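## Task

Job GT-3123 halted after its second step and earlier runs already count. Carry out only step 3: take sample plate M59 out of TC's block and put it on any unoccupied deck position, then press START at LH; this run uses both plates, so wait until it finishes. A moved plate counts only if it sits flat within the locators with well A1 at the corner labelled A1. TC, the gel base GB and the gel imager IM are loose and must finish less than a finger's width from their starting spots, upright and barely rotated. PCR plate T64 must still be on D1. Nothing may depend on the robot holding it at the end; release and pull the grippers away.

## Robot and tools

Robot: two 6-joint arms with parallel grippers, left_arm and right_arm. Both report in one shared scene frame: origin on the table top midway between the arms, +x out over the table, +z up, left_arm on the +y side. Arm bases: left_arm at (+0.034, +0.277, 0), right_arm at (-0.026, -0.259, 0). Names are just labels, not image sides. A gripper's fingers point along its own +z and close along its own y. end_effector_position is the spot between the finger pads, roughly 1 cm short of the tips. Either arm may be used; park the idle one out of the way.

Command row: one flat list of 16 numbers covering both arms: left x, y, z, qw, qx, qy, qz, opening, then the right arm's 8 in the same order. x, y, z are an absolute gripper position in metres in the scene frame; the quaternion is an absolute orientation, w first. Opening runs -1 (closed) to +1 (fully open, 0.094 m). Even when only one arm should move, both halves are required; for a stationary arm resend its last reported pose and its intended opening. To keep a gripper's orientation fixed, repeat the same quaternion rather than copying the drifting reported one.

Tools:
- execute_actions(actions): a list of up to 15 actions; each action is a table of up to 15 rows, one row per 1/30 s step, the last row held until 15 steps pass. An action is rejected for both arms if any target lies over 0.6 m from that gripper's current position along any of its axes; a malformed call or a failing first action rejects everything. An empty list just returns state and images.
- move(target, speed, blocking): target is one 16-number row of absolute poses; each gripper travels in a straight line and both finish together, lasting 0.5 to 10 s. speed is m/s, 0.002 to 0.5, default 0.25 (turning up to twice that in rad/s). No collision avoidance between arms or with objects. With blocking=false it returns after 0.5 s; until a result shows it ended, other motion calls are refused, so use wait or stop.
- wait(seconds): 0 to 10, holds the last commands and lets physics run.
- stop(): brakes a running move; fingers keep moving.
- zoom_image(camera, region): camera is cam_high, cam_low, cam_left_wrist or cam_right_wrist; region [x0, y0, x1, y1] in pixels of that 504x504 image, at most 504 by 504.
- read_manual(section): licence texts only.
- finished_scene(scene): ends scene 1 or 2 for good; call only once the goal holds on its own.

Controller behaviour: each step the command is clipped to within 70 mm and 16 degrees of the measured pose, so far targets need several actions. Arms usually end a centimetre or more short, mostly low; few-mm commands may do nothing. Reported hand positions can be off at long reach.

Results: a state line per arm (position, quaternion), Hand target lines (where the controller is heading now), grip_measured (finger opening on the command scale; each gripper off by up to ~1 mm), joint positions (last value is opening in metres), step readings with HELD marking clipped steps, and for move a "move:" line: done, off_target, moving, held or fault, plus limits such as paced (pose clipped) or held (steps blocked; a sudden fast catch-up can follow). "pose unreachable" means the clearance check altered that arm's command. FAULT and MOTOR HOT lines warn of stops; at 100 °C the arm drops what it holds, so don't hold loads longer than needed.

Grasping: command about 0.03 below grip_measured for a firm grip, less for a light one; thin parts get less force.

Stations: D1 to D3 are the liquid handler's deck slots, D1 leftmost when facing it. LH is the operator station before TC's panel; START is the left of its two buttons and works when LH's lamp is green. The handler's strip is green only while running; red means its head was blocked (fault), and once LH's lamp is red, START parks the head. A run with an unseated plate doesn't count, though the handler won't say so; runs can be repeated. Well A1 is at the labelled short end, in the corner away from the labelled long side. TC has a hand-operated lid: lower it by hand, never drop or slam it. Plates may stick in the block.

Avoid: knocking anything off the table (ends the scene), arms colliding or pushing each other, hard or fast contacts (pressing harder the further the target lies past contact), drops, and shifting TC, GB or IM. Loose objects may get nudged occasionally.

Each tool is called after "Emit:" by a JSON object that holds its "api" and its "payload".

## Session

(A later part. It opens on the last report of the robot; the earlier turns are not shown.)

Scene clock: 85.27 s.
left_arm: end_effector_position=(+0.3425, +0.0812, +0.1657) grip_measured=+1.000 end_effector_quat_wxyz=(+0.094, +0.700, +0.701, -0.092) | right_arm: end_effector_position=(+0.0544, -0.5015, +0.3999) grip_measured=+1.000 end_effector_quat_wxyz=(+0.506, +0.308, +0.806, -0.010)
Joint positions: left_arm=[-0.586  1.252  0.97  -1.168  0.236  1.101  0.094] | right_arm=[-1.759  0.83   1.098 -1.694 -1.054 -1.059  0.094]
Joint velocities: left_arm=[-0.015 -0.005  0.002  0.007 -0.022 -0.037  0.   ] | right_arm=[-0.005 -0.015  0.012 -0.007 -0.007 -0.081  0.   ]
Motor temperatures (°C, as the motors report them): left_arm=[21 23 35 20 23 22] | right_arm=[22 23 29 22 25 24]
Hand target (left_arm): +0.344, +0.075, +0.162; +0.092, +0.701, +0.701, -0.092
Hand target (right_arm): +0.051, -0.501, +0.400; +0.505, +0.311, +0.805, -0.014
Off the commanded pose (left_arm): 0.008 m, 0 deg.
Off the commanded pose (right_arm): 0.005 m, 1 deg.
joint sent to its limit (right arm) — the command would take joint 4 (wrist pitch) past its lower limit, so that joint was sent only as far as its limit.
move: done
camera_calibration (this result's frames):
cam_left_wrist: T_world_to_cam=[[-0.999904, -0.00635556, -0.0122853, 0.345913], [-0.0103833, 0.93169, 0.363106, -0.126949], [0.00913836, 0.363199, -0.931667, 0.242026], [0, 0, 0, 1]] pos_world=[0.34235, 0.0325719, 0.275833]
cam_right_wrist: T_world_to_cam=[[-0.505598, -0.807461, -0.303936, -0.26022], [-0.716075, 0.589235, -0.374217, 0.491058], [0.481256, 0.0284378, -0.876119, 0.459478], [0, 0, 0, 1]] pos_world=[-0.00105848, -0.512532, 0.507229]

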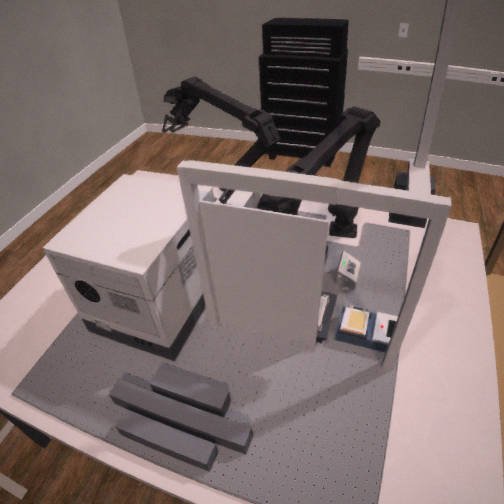

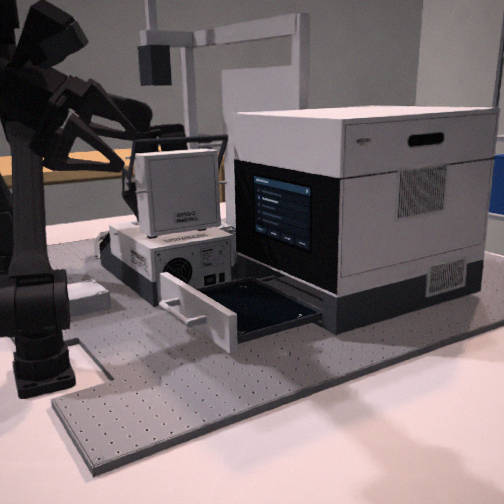

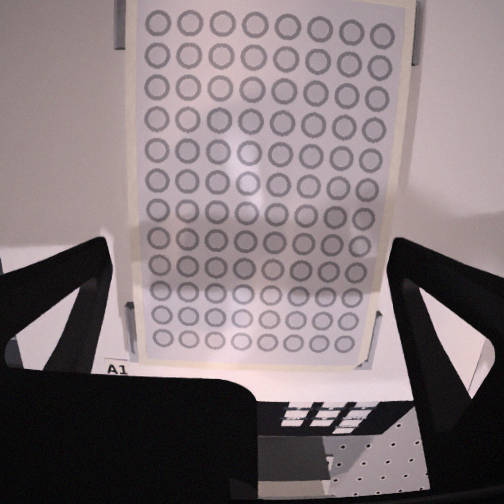

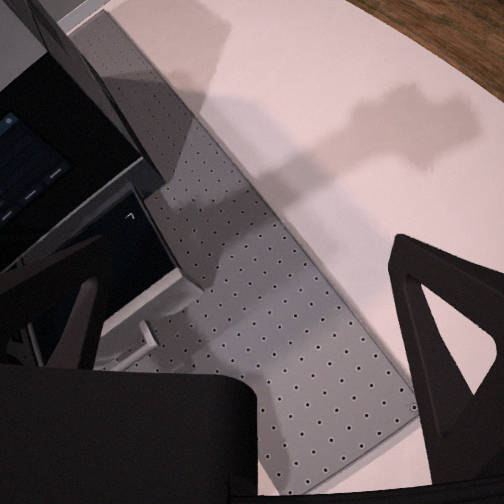

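Emit:
{"api": "move", "payload": {"target": [0.337,0.075,0.151,0.092,0.701,0.701,-0.092,1,0.05,-0.5,0.4,0.5,0.3,0.8,0,1], "speed": 0.02}}

Emit:
{"api": "move", "payload": {"target": [0.337,0.075,0.151,0.092,0.701,0.701,-0.092,0.68,0.05,-0.5,0.4,0.5,0.3,0.8,0,1], "speed": 0.02}}

Emit:
{"api": "move", "payload": {"target": [0.34,0.08,0.25,0.092,0.701,0.701,-0.092,0.68,0.05,-0.5,0.4,0.5,0.3,0.8,0,1], "speed": 0.03}}

Scene clock: 89.47 s.
left_arm: end_effector_position=(+0.3397, +0.0797, +0.1563) grip_measured=+1.000 end_effector_quat_wxyz=(+0.096, +0.700, +0.702, -0.091) | right_arm: end_effector_position=(+0.0544, -0.5015, +0.3999) grip_measured=+1.000 end_effector_quat_wxyz=(+0.506, +0.308, +0.806, -0.010)
Joint positions: left_arm=[-0.594  1.252  0.944 -1.137  0.234  1.093  0.094] | right_arm=[-1.759  0.83   1.098 -1.694 -1.054 -1.059  0.094]
Joint velocities: left_arm=[-0.024 -0.005 -0.012  0.002  0.007  0.022  0.   ] | right_arm=[-0.005 -0.024 -0.012  0.012 -0.081  0.007  0.   ]
Motor temperatures (°C, as the motors report them): left_arm=[21 23 34 20 23 22] | right_arm=[22 23 29 22 25 24]
Hand target (left_arm): +0.337, +0.075, +0.151; +0.092, +0.701, +0.701, -0.092
Hand target (right_arm): +0.051, -0.501, +0.400; +0.505, +0.311, +0.805, -0.014
Off the commanded pose (left_arm): 0.008 m, 0 deg.
Off the commanded pose (right_arm): 0.005 m, 1 deg.
joint sent to its limit (right arm) — the command would take joint 4 (wrist pitch) past its lower limit, so that joint was sent only as far as its limit.
move: done
camera_calibration (this result's frames):
cam_left_wrist: T_world_to_cam=[[-0.999848, -0.00739901, -0.0157852, 0.343664], [-0.0126119, 0.932116, 0.36194, -0.121315], [0.0120356, 0.362084, -0.932068, 0.233014], [0, 0, 0, 1]] pos_world=[0.339277, 0.0312516, 0.266518]
cam_right_wrist: T_world_to_cam=[[-0.505598, -0.807461, -0.303936, -0.26022], [-0.716075, 0.589235, -0.374217, 0.491058], [0.481256, 0.0284378, -0.876119, 0.459478], [0, 0, 0, 1]] pos_world=[-0.00105848, -0.512532, 0.507229]

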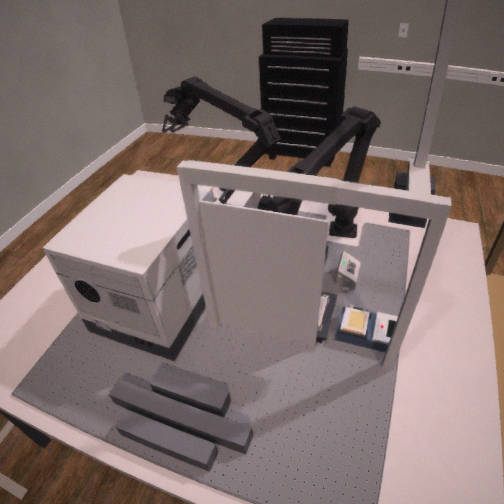

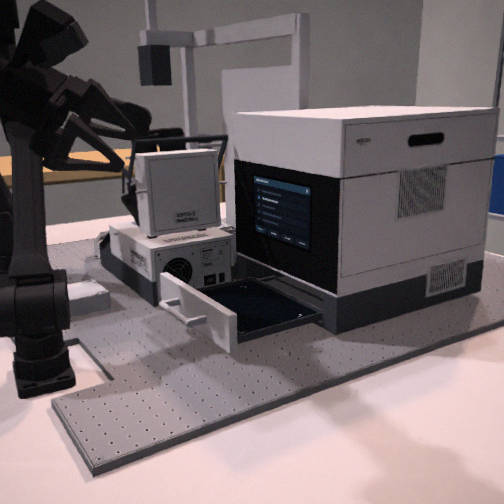

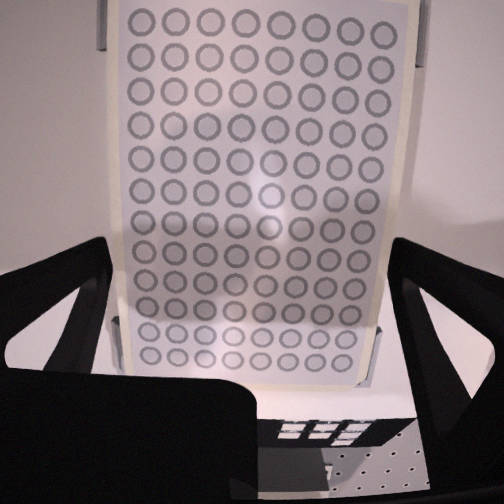

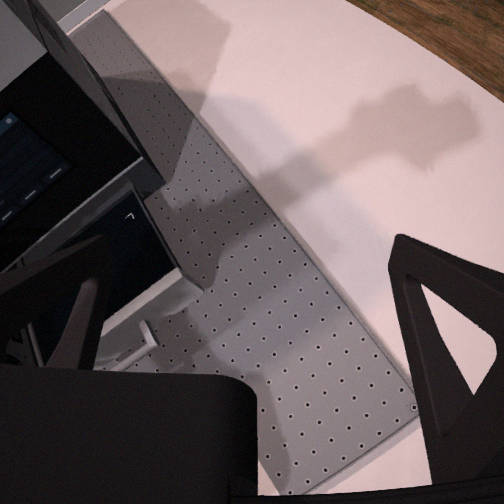

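Scene clock: 90.23 s.
left_arm: end_effector_position=(+0.3395, +0.0797, +0.1562) grip_measured=+0.758 end_effector_quat_wxyz=(+0.095, +0.700, +0.702, -0.092) | right_arm: end_effector_position=(+0.0544, -0.5015, +0.3999) grip_measured=+1.000 end_effector_quat_wxyz=(+0.506, +0.308, +0.806, -0.010)
Joint positions: left_arm=[-0.594  1.252  0.944 -1.137  0.235  1.093  0.083] | right_arm=[-1.759  0.83   1.098 -1.694 -1.054 -1.059  0.094]
Joint velocities: left_arm=[ 0.005 -0.015  0.002  0.002 -0.007  0.007 -0.   ] | right_arm=[-0.005 -0.015 -0.017  0.007  0.007 -0.007  0.   ]
Motor temperatures (°C, as the motors report them): left_arm=[21 23 34 20 23 22] | right_arm=[22 23 29 22 25 24]
Hand target (left_arm): +0.337, +0.075, +0.151; +0.092, +0.701, +0.701, -0.092
Hand target (right_arm): +0.051, -0.501, +0.400; +0.505, +0.311, +0.805, -0.014
Off the commanded pose (left_arm): 0.007 m, 0 deg.
Off the commanded pose (right_arm): 0.005 m, 1 deg.
joint sent to its limit (right arm) — the command would take joint 4 (wrist pitch) past its lower limit, so that joint was sent only as far as its limit.
move: done
camera_calibration (this result's frames):
cam_left_wrist: T_world_to_cam=[[-0.999864, -0.00730856, -0.0147627, 0.343237], [-0.0121537, 0.93224, 0.361637, -0.121378], [0.0111194, 0.361768, -0.932202, 0.233256], [0, 0, 0, 1]] pos_world=[0.339121, 0.0312774, 0.266404]
cam_right_wrist: T_world_to_cam=[[-0.505598, -0.807461, -0.303936, -0.26022], [-0.716075, 0.589235, -0.374217, 0.491058], [0.481256, 0.0284378, -0.876119, 0.459478], [0, 0, 0, 1]] pos_world=[-0.00105848, -0.512532, 0.507229]

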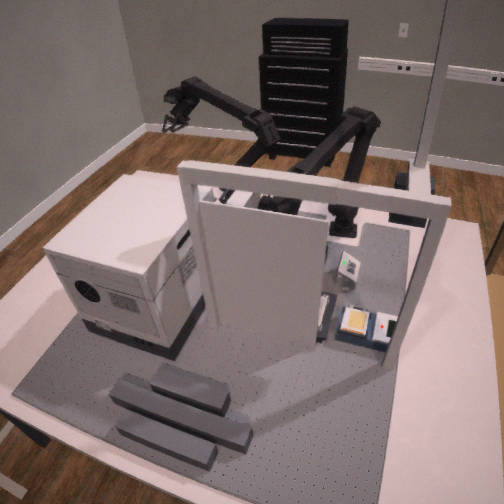

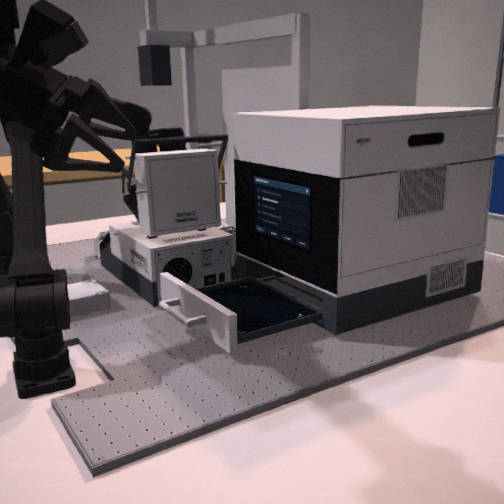

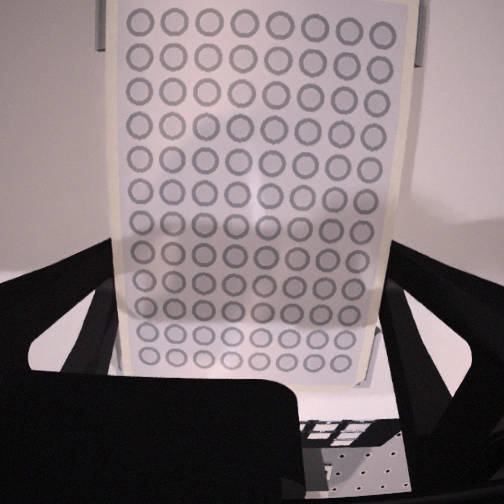

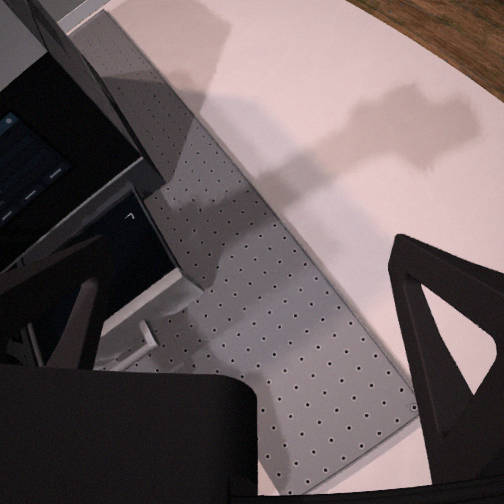

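Scene clock: 93.67 s.
left_arm: end_effector_position=(+0.3286, +0.0858, +0.2175) grip_measured=+0.758 end_effector_quat_wxyz=(+0.055, +0.696, +0.708, -0.103) | right_arm: end_effector_position=(+0.0544, -0.5015, +0.3999) grip_measured=+1.000 end_effector_quat_wxyz=(+0.506, +0.308, +0.806, -0.010)
Joint positions: left_arm=[-0.594  1.234  1.098 -1.393  0.231  1.087  0.083] | right_arm=[-1.759  0.83   1.098 -1.694 -1.054 -1.059  0.094]
Joint velocities: left_arm=[-0.015 -0.005  0.002 -0.007 -0.037  0.066 -0.001] | right_arm=[-0.005  0.005  0.002  0.017 -0.081  0.022  0.   ]
Motor temperatures (°C, as the motors report them): left_arm=[21 23 35 20 23 22] | right_arm=[22 23 29 22 25 24]
Hand target (left_arm): +0.339, +0.080, +0.250; +0.092, +0.701, +0.701, -0.092
Hand target (right_arm): +0.051, -0.501, +0.400; +0.505, +0.311, +0.805, -0.014
Off the commanded pose (left_arm): 0.035 m, 5 deg.
Off the commanded pose (right_arm): 0.005 m, 1 deg.
joint sent to its limit (right arm) — the command would take joint 4 (wrist pitch) past its lower limit, so that joint was sent only as far as its limit.
move: off_target (left_arm)
camera_calibration (this result's frames):
cam_left_wrist: T_world_to_cam=[[-0.998162, -0.0136643, 0.0590346, 0.317237], [0.0110399, 0.916929, 0.398898, -0.163735], [-0.0595812, 0.398817, -0.915093, 0.304676], [0, 0, 0, 1]] pos_world=[0.336615, 0.0329586, 0.325392]
cam_right_wrist: T_world_to_cam=[[-0.505598, -0.807461, -0.303936, -0.26022], [-0.716075, 0.589235, -0.374217, 0.491058], [0.481256, 0.0284378, -0.876119, 0.459478], [0, 0, 0, 1]] pos_world=[-0.00105848, -0.512532, 0.507229]

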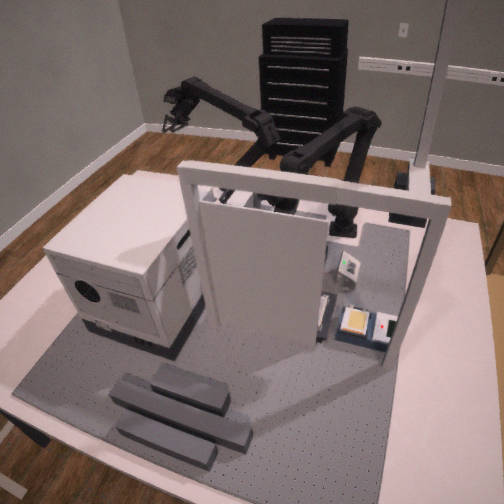

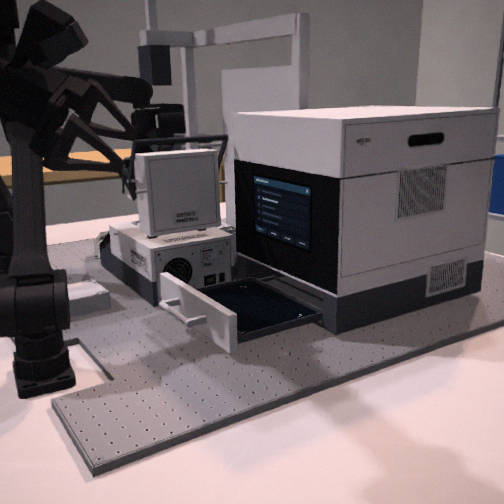

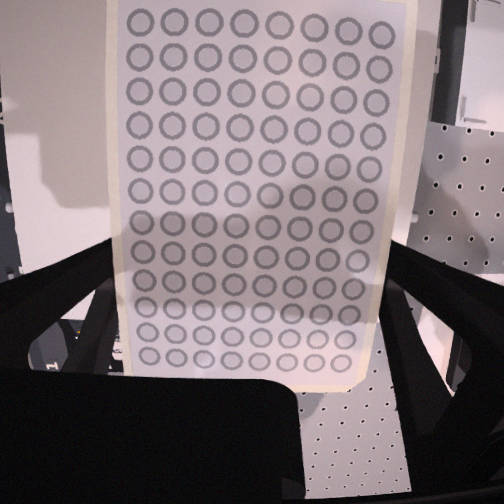

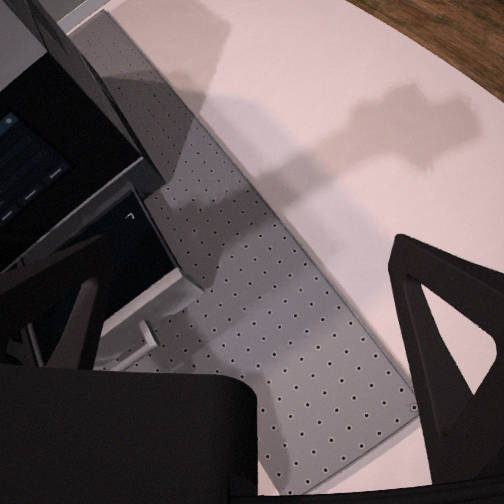

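Emit:
{"api": "move", "payload": {"target": [0.40,0.15,0.26,0.13,0,0.991,0,0.68,0.05,-0.5,0.4,0.5,0.3,0.8,0,1]}}

Emit:
{"api": "move", "payload": {"target": [0.55,0.136,0.22,0.13,0,0.991,0,0.68,0.05,-0.5,0.4,0.5,0.3,0.8,0,1], "speed": 0.15}}

Emit:
{"api": "move", "payload": {"target": [0.55,0.136,0.09,0.13,0,0.991,0,0.68,0.05,-0.5,0.4,0.5,0.3,0.8,0,1], "speed": 0.08}}

Scene clock: 104.37 s.
left_arm: end_effector_position=(+0.3834, +0.1502, +0.2352) grip_measured=+0.758 end_effector_quat_wxyz=(+0.104, +0.014, +0.994, +0.009) | right_arm: end_effector_position=(+0.0544, -0.5015, +0.3999) grip_measured=+1.000 end_effector_quat_wxyz=(+0.506, +0.308, +0.806, -0.010)
Joint positions: left_arm=[-0.521  1.193  1.111 -1.3   -0.093 -0.352  0.083] | right_arm=[-1.759  0.83   1.098 -1.694 -1.054 -1.059  0.094]
Joint velocities: left_arm=[ 0.005 -0.015 -0.007 -0.012  0.081 -0.007 -0.   ] | right_arm=[ 0.015 -0.024 -0.002 -0.002 -0.066  0.037  0.   ]
Motor temperatures (°C, as the motors report them): left_arm=[21 23 36 20 23 22] | right_arm=[22 23 29 22 25 24]
Hand target (left_arm): +0.399, +0.150, +0.260; +0.128, -0.001, +0.992, +0.002
Hand target (right_arm): +0.051, -0.501, +0.400; +0.505, +0.311, +0.805, -0.014
Off the commanded pose (left_arm): 0.030 m, 4 deg.
Off the commanded pose (right_arm): 0.005 m, 1 deg.
joint sent to its limit (right arm) — the command would take joint 4 (wrist pitch) past its lower limit, so that joint was sent only as far as its limit.
move: off_target (left_arm)
camera_calibration (this result's frames):
cam_left_wrist: T_world_to_cam=[[-0.0225447, -0.999249, -0.0315202, 0.167083], [-0.910176, 0.00747099, 0.414155, 0.255765], [-0.413609, 0.0380259, -0.90966, 0.48714], [0, 0, 0, 1]] pos_world=[0.438043, 0.146523, 0.342472]
cam_right_wrist: T_world_to_cam=[[-0.505598, -0.807461, -0.303936, -0.26022], [-0.716075, 0.589235, -0.374217, 0.491058], [0.481256, 0.0284378, -0.876119, 0.459478], [0, 0, 0, 1]] pos_world=[-0.00105848, -0.512532, 0.507229]

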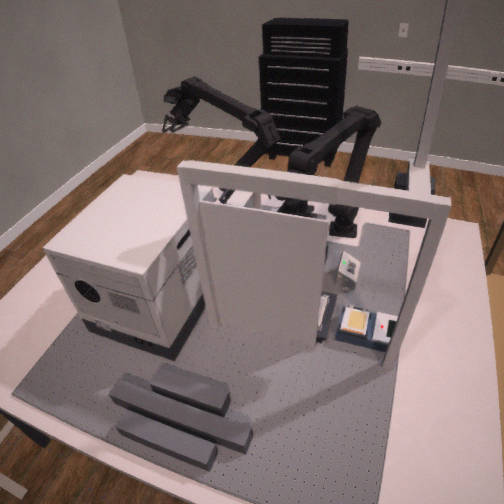

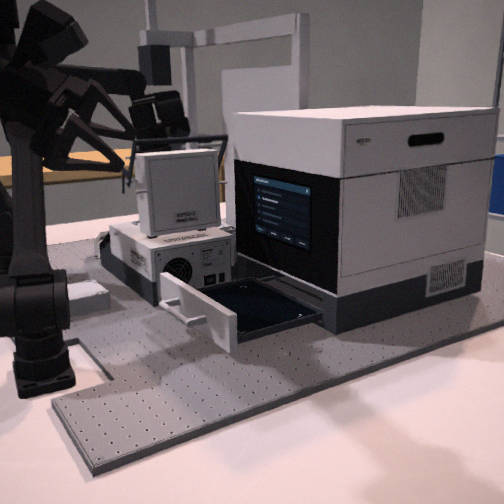

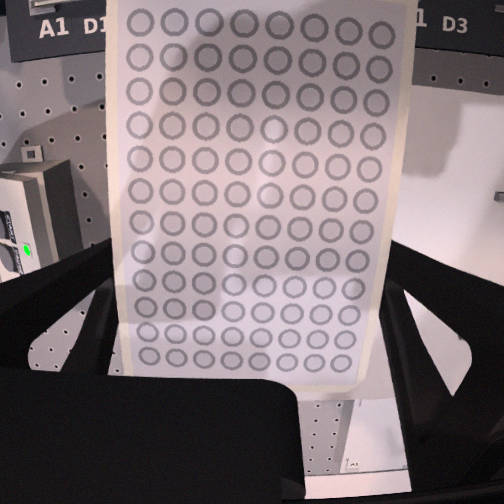

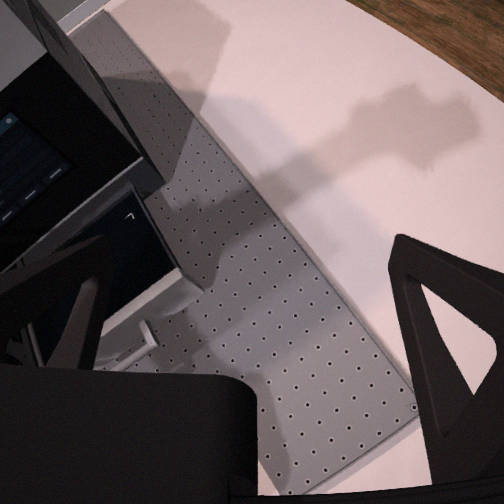

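Scene clock: 105.87 s.
left_arm: end_effector_position=(+0.5258, +0.1363, +0.1975) grip_measured=+0.758 end_effector_quat_wxyz=(+0.102, +0.001, +0.995, +0.009) | right_arm: end_effector_position=(+0.0544, -0.5015, +0.3999) grip_measured=+1.000 end_effector_quat_wxyz=(+0.506, +0.308, +0.806, -0.010)
Joint positions: left_arm=[-0.436  1.572  1.386 -1.195 -0.078 -0.295  0.083] | right_arm=[-1.759  0.83   1.098 -1.694 -1.054 -1.059  0.094]
Joint velocities: left_arm=[-0.005 -0.015  0.017  0.017  0.037  0.051 -0.   ] | right_arm=[ 0.005 -0.015 -0.017 -0.027  0.007 -0.022  0.   ]
Motor temperatures (°C, as the motors report them): left_arm=[21 23 37 20 23 22] | right_arm=[22 23 29 22 25 24]
Hand target (left_arm): +0.548, +0.136, +0.219; +0.130, -0.000, +0.992, +0.000
Hand target (right_arm): +0.051, -0.501, +0.400; +0.505, +0.311, +0.805, -0.014
Off the commanded pose (left_arm): 0.033 m, 3 deg.
Off the commanded pose (right_arm): 0.005 m, 1 deg.
joint sent to its limit (right arm) — the command would take joint 4 (wrist pitch) past its lower limit, so that joint was sent only as far as its limit.
move: off_target (left_arm)
camera_calibration (this result's frames):
cam_left_wrist: T_world_to_cam=[[0.0047981, -0.999567, -0.0290204, 0.140403], [-0.908388, -0.0164905, 0.417803, 0.402633], [-0.418101, 0.0243571, -0.908074, 0.516156], [0, 0, 0, 1]] pos_world=[0.580878, 0.13441, 0.304561]
cam_right_wrist: T_world_to_cam=[[-0.505598, -0.807461, -0.303936, -0.26022], [-0.716075, 0.589235, -0.374217, 0.491058], [0.481256, 0.0284378, -0.876119, 0.459478], [0, 0, 0, 1]] pos_world=[-0.00105848, -0.512532, 0.507229]

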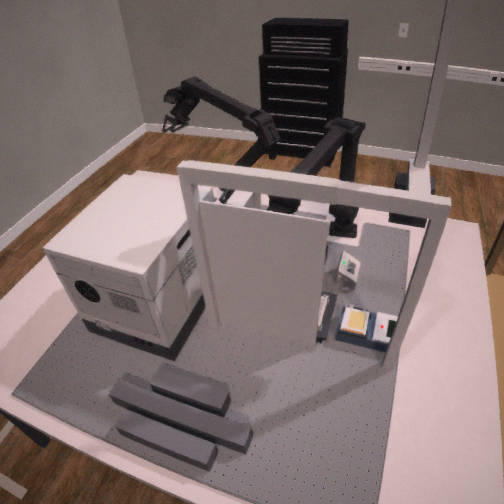

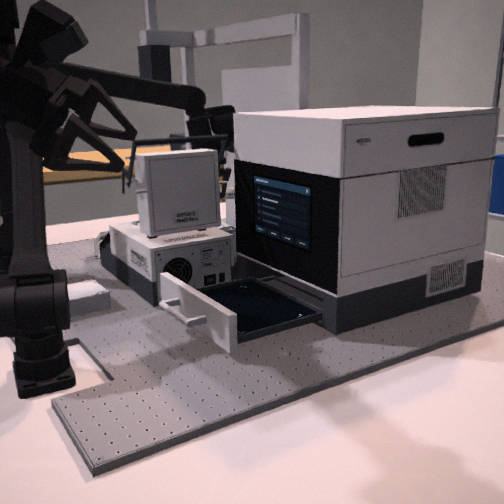

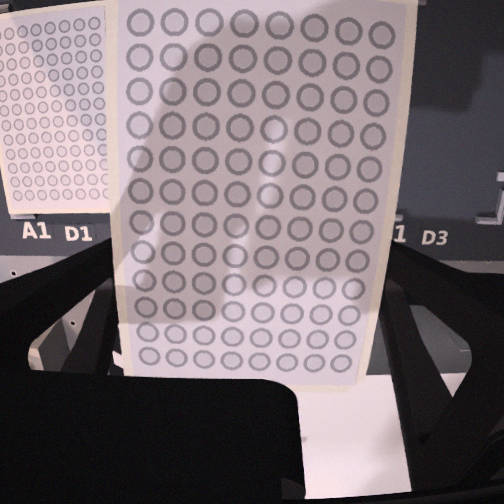

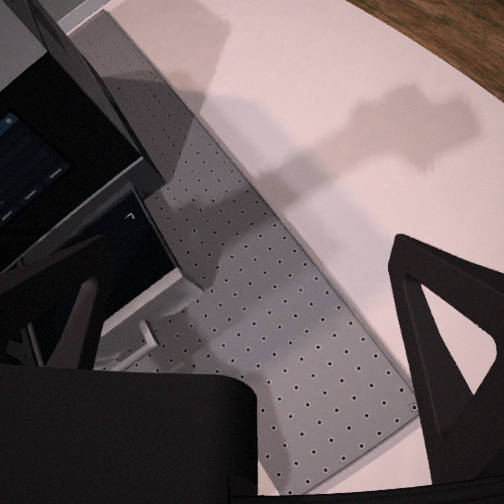

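Scene clock: 107.63 s.
left_arm: end_effector_position=(+0.5417, +0.1313, +0.0937) grip_measured=+0.758 end_effector_quat_wxyz=(+0.128, +0.001, +0.992, +0.001) | right_arm: end_effector_position=(+0.0544, -0.5015, +0.3999) grip_measured=+1.000 end_effector_quat_wxyz=(+0.506, +0.308, +0.806, -0.010)
Joint positions: left_arm=[-0.436  1.669  1.211 -0.869 -0.078 -0.293  0.083] | right_arm=[-1.759  0.83   1.098 -1.694 -1.054 -1.059  0.094]
Joint velocities: left_arm=[-0.015 -0.005 -0.002 -0.007 -0.007  0.037 -0.   ] | right_arm=[-0.005 -0.015 -0.002  0.012 -0.007  0.007  0.   ]
Motor temperatures (°C, as the motors report them): left_arm=[21 23 36 20 23 22] | right_arm=[22 23 29 22 25 24]
Hand target (left_arm): +0.549, +0.136, +0.090; +0.130, -0.000, +0.991, +0.000
Hand target (right_arm): +0.051, -0.501, +0.400; +0.505, +0.311, +0.805, -0.014
Off the commanded pose (left_arm): 0.010 m, 0 deg.
Off the commanded pose (right_arm): 0.005 m, 1 deg.
joint sent to its limit (right arm) — the command would take joint 4 (wrist pitch) past its lower limit, so that joint was sent only as far as its limit.
move: done
camera_calibration (this result's frames):
cam_left_wrist: T_world_to_cam=[[0.00365862, -0.999907, -0.0131285, 0.13151], [-0.928786, -0.00826327, 0.370525, 0.474763], [-0.370599, 0.0108379, -0.92873, 0.406616], [0, 0, 0, 1]] pos_world=[0.591163, 0.131014, 0.203451]
cam_right_wrist: T_world_to_cam=[[-0.505598, -0.807461, -0.303936, -0.26022], [-0.716075, 0.589235, -0.374217, 0.491058], [0.481256, 0.0284378, -0.876119, 0.459478], [0, 0, 0, 1]] pos_world=[-0.00105848, -0.512532, 0.507229]

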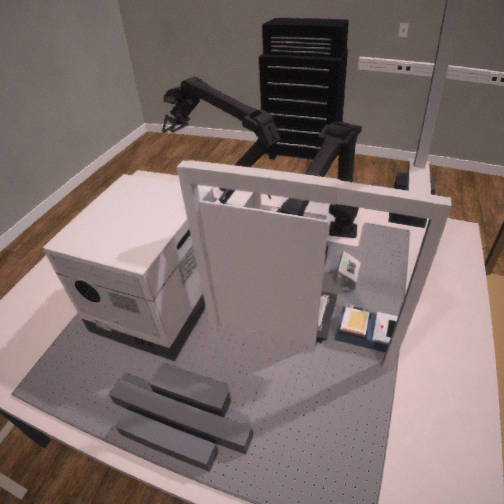

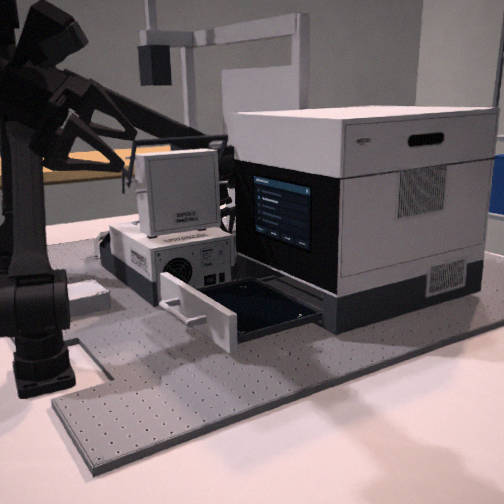

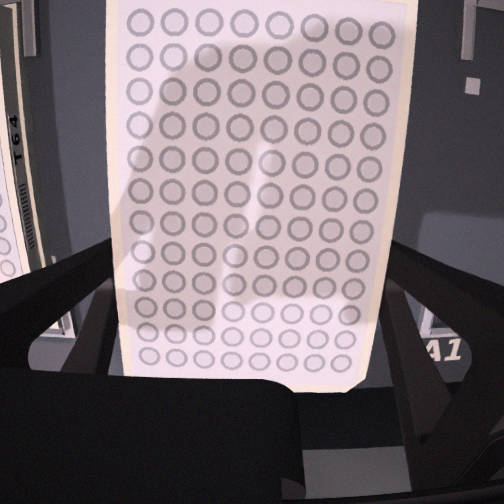

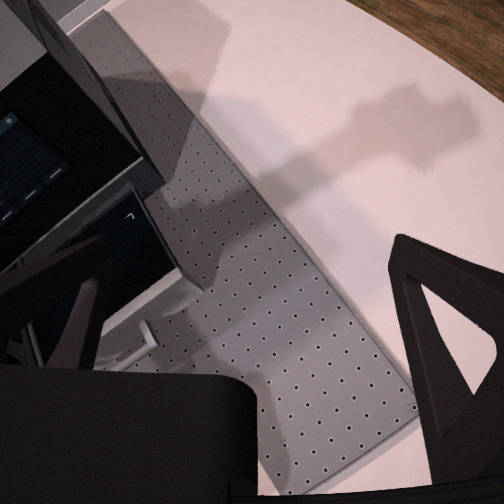

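Emit:
{"api": "move", "payload": {"target": [0.55,0.136,0.078,0.13,-0.024,0.991,0.003,0.68,0.05,-0.5,0.4,0.5,0.3,0.8,0,1], "speed": 0.015}}

Scene clock: 112.20 s.
left_arm: end_effector_position=(+0.5450, +0.1309, +0.0868) grip_measured=+0.758 end_effector_quat_wxyz=(+0.131, -0.013, +0.991, +0.000) | right_arm: end_effector_position=(+0.0544, -0.5015, +0.3999) grip_measured=+1.000 end_effector_quat_wxyz=(+0.506, +0.308, +0.806, -0.010)
Joint positions: left_arm=[-0.436  1.682  1.206 -0.845 -0.082 -0.319  0.083] | right_arm=[-1.759  0.83   1.098 -1.694 -1.054 -1.059  0.094]
Joint velocities: left_arm=[-0.005 -0.005 -0.012  0.007 -0.037 -0.022  0.   ] | right_arm=[-0.005 -0.005  0.002 -0.002 -0.125  0.051  0.   ]
Motor temperatures (°C, as the motors report them): left_arm=[21 24 35 20 23 22] | right_arm=[22 23 29 22 25 24]
Hand target (left_arm): +0.550, +0.136, +0.078; +0.130, -0.024, +0.991, +0.003
Hand target (right_arm): +0.051, -0.501, +0.400; +0.505, +0.311, +0.805, -0.014
Off the commanded pose (left_arm): 0.011 m, 1 deg.
Off the commanded pose (right_arm): 0.005 m, 1 deg.
joint sent to its limit (right arm) — the command would take joint 4 (wrist pitch) past its lower limit, so that joint was sent only as far as its limit.
move: off_target (left_arm)
camera_calibration (this result's frames):
cam_left_wrist: T_world_to_cam=[[0.0296396, -0.999532, -0.00758841, 0.11629], [-0.930956, -0.0303685, 0.363865, 0.485081], [-0.363925, -0.00372033, -0.931421, 0.39991], [0, 0, 0, 1]] pos_world=[0.59368, 0.132455, 0.196863]
cam_right_wrist: T_world_to_cam=[[-0.505598, -0.807461, -0.303936, -0.26022], [-0.716075, 0.589235, -0.374217, 0.491058], [0.481256, 0.0284378, -0.876119, 0.459478], [0, 0, 0, 1]] pos_world=[-0.00105848, -0.512532, 0.507229]

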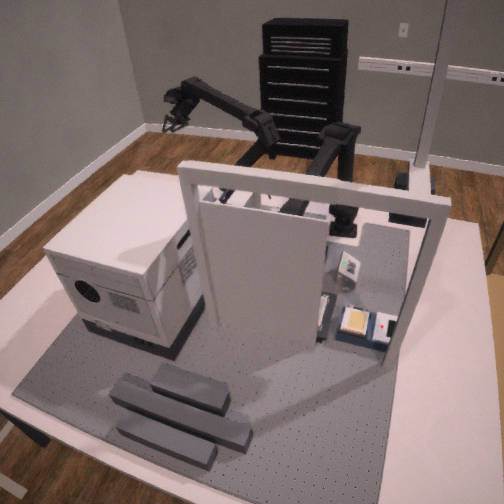

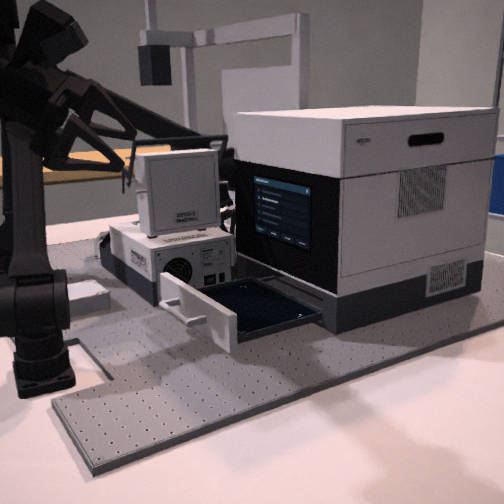

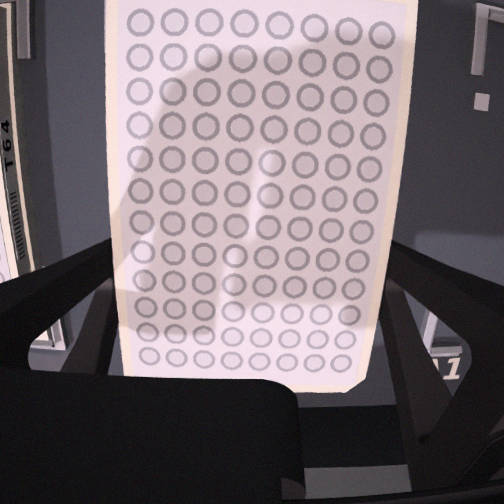

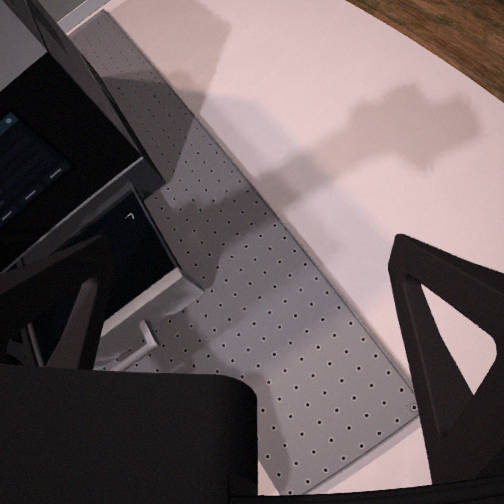

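Slightly more yaw, a bit +y, lower.

Emit:
{"api": "move", "payload": {"target": [0.548,0.139,0.068,0.13,-0.034,0.991,0.004,0.68,0.05,-0.5,0.4,0.5,0.3,0.8,0,1], "speed": 0.015}}

Scene clock: 117.77 s.
left_arm: end_effector_position=(+0.5422, +0.1324, +0.0765) grip_measured=+0.758 end_effector_quat_wxyz=(+0.131, -0.020, +0.991, +0.001) | right_arm: end_effector_position=(+0.0544, -0.5015, +0.3999) grip_measured=+1.000 end_effector_quat_wxyz=(+0.506, +0.308, +0.806, -0.010)
Joint positions: left_arm=[-0.436  1.688  1.185 -0.818 -0.085 -0.334  0.083] | right_arm=[-1.759  0.83   1.098 -1.694 -1.054 -1.059  0.094]
Joint velocities: left_arm=[-0.005 -0.005 -0.002 -0.007 -0.022  0.022  0.   ] | right_arm=[-0.005 -0.005 -0.017 -0.007 -0.066 -0.007  0.   ]
Motor temperatures (°C, as the motors report them): left_arm=[21 24 34 20 23 22] | right_arm=[22 23 29 22 25 24]
Hand target (left_arm): +0.548, +0.139, +0.068; +0.130, -0.034, +0.991, +0.004
Hand target (right_arm): +0.051, -0.501, +0.400; +0.505, +0.311, +0.805, -0.014
Off the commanded pose (left_arm): 0.012 m, 2 deg.
Off the commanded pose (right_arm): 0.005 m, 1 deg.
joint sent to its limit (right arm) — the command would take joint 4 (wrist pitch) past its lower limit, so that joint was sent only as far as its limit.
move: off_target (left_arm)
camera_calibration (this result's frames):
cam_left_wrist: T_world_to_cam=[[0.0448372, -0.998966, -0.00749681, 0.109476], [-0.93012, -0.0444829, 0.364553, 0.487605], [-0.364509, -0.0093726, -0.931153, 0.390336], [0, 0, 0, 1]] pos_world=[0.590904, 0.134711, 0.186526]
cam_right_wrist: T_world_to_cam=[[-0.505598, -0.807461, -0.303936, -0.26022], [-0.716075, 0.589235, -0.374217, 0.491058], [0.481256, 0.0284378, -0.876119, 0.459478], [0, 0, 0, 1]] pos_world=[-0.00105848, -0.512532, 0.507229]

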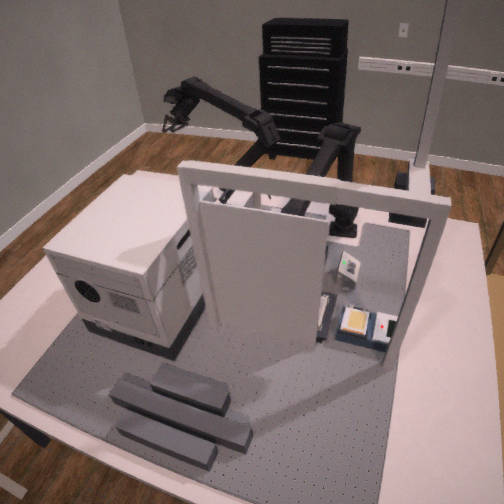

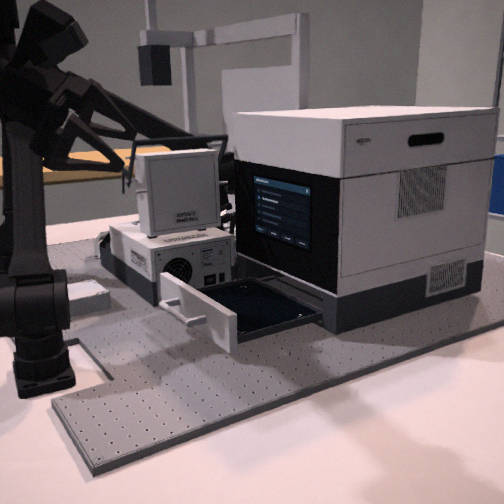

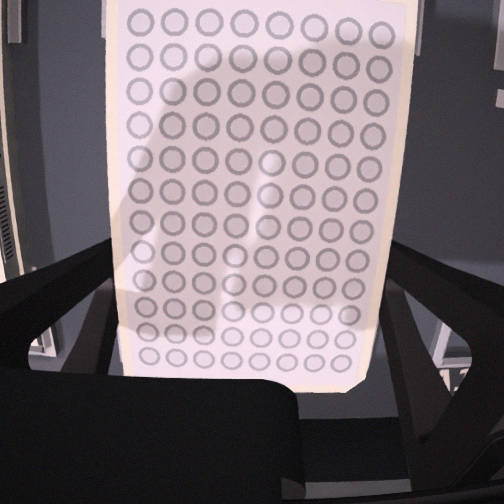

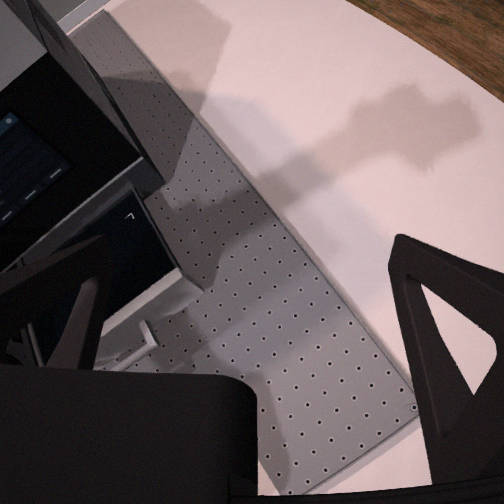

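Y is good; need about +4 mm in x.

Emit:
{"api": "move", "payload": {"target": [0.554,0.139,0.064,0.13,-0.034,0.991,0.004,0.68,0.05,-0.5,0.4,0.5,0.3,0.8,0,1], "speed": 0.01}}

Scene clock: 122.27 s.
left_arm: end_effector_position=(+0.5421, +0.1324, +0.0749) grip_measured=+0.758 end_effector_quat_wxyz=(+0.130, -0.020, +0.991, +0.002) | right_arm: end_effector_position=(+0.0544, -0.5015, +0.3999) grip_measured=+1.000 end_effector_quat_wxyz=(+0.506, +0.308, +0.806, -0.010)
Joint positions: left_arm=[-0.436  1.691  1.185 -0.818 -0.085 -0.334  0.083] | right_arm=[-1.759  0.83   1.098 -1.694 -1.054 -1.059  0.094]
Joint velocities: left_arm=[ 0.005 -0.005  0.007  0.017 -0.007 -0.022 -0.001] | right_arm=[-0.005  0.005 -0.012 -0.002 -0.037 -0.007  0.   ]
Motor temperatures (°C, as the motors report them): left_arm=[21 24 34 20 23 22] | right_arm=[22 23 29 22 25 24]
Hand target (left_arm): +0.553, +0.139, +0.064; +0.130, -0.034, +0.991, +0.004
Hand target (right_arm): +0.051, -0.501, +0.400; +0.505, +0.311, +0.805, -0.014
Off the commanded pose (left_arm): 0.017 m, 2 deg.
Off the commanded pose (right_arm): 0.005 m, 1 deg.
joint sent to its limit (right arm) — the command would take joint 4 (wrist pitch) past its lower limit, so that joint was sent only as far as its limit.
move: off_target (left_arm)
camera_calibration (this result's frames):
cam_left_wrist: T_world_to_cam=[[0.0448169, -0.99896, -0.00840859, 0.109569], [-0.929188, -0.0447749, 0.366886, 0.487452], [-0.366881, -0.00862955, -0.930228, 0.39001], [0, 0, 0, 1]] pos_world=[0.591111, 0.134646, 0.18488]
cam_right_wrist: T_world_to_cam=[[-0.505598, -0.807461, -0.303936, -0.26022], [-0.716075, 0.589235, -0.374217, 0.491058], [0.481256, 0.0284378, -0.876119, 0.459478], [0, 0, 0, 1]] pos_world=[-0.00105848, -0.512532, 0.507229]

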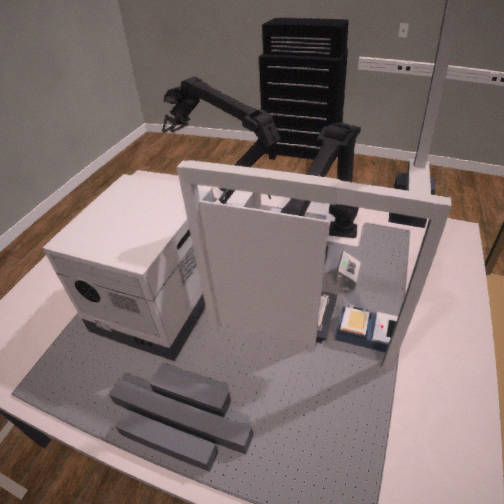

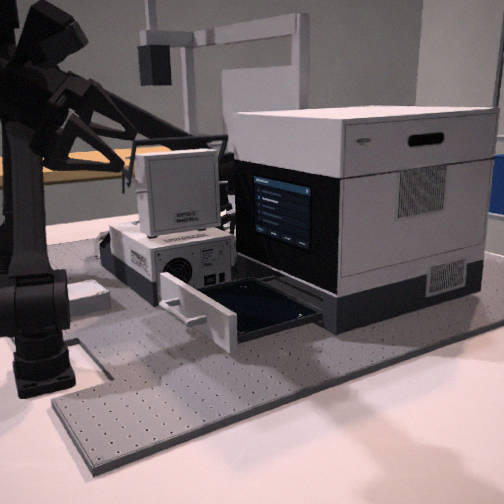

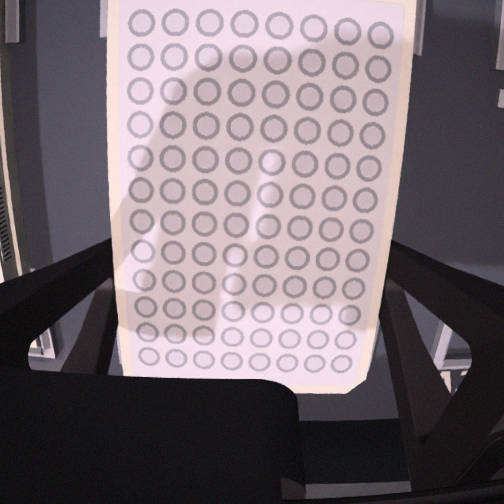

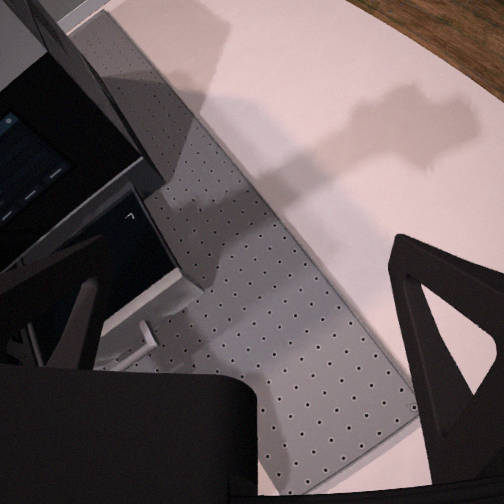

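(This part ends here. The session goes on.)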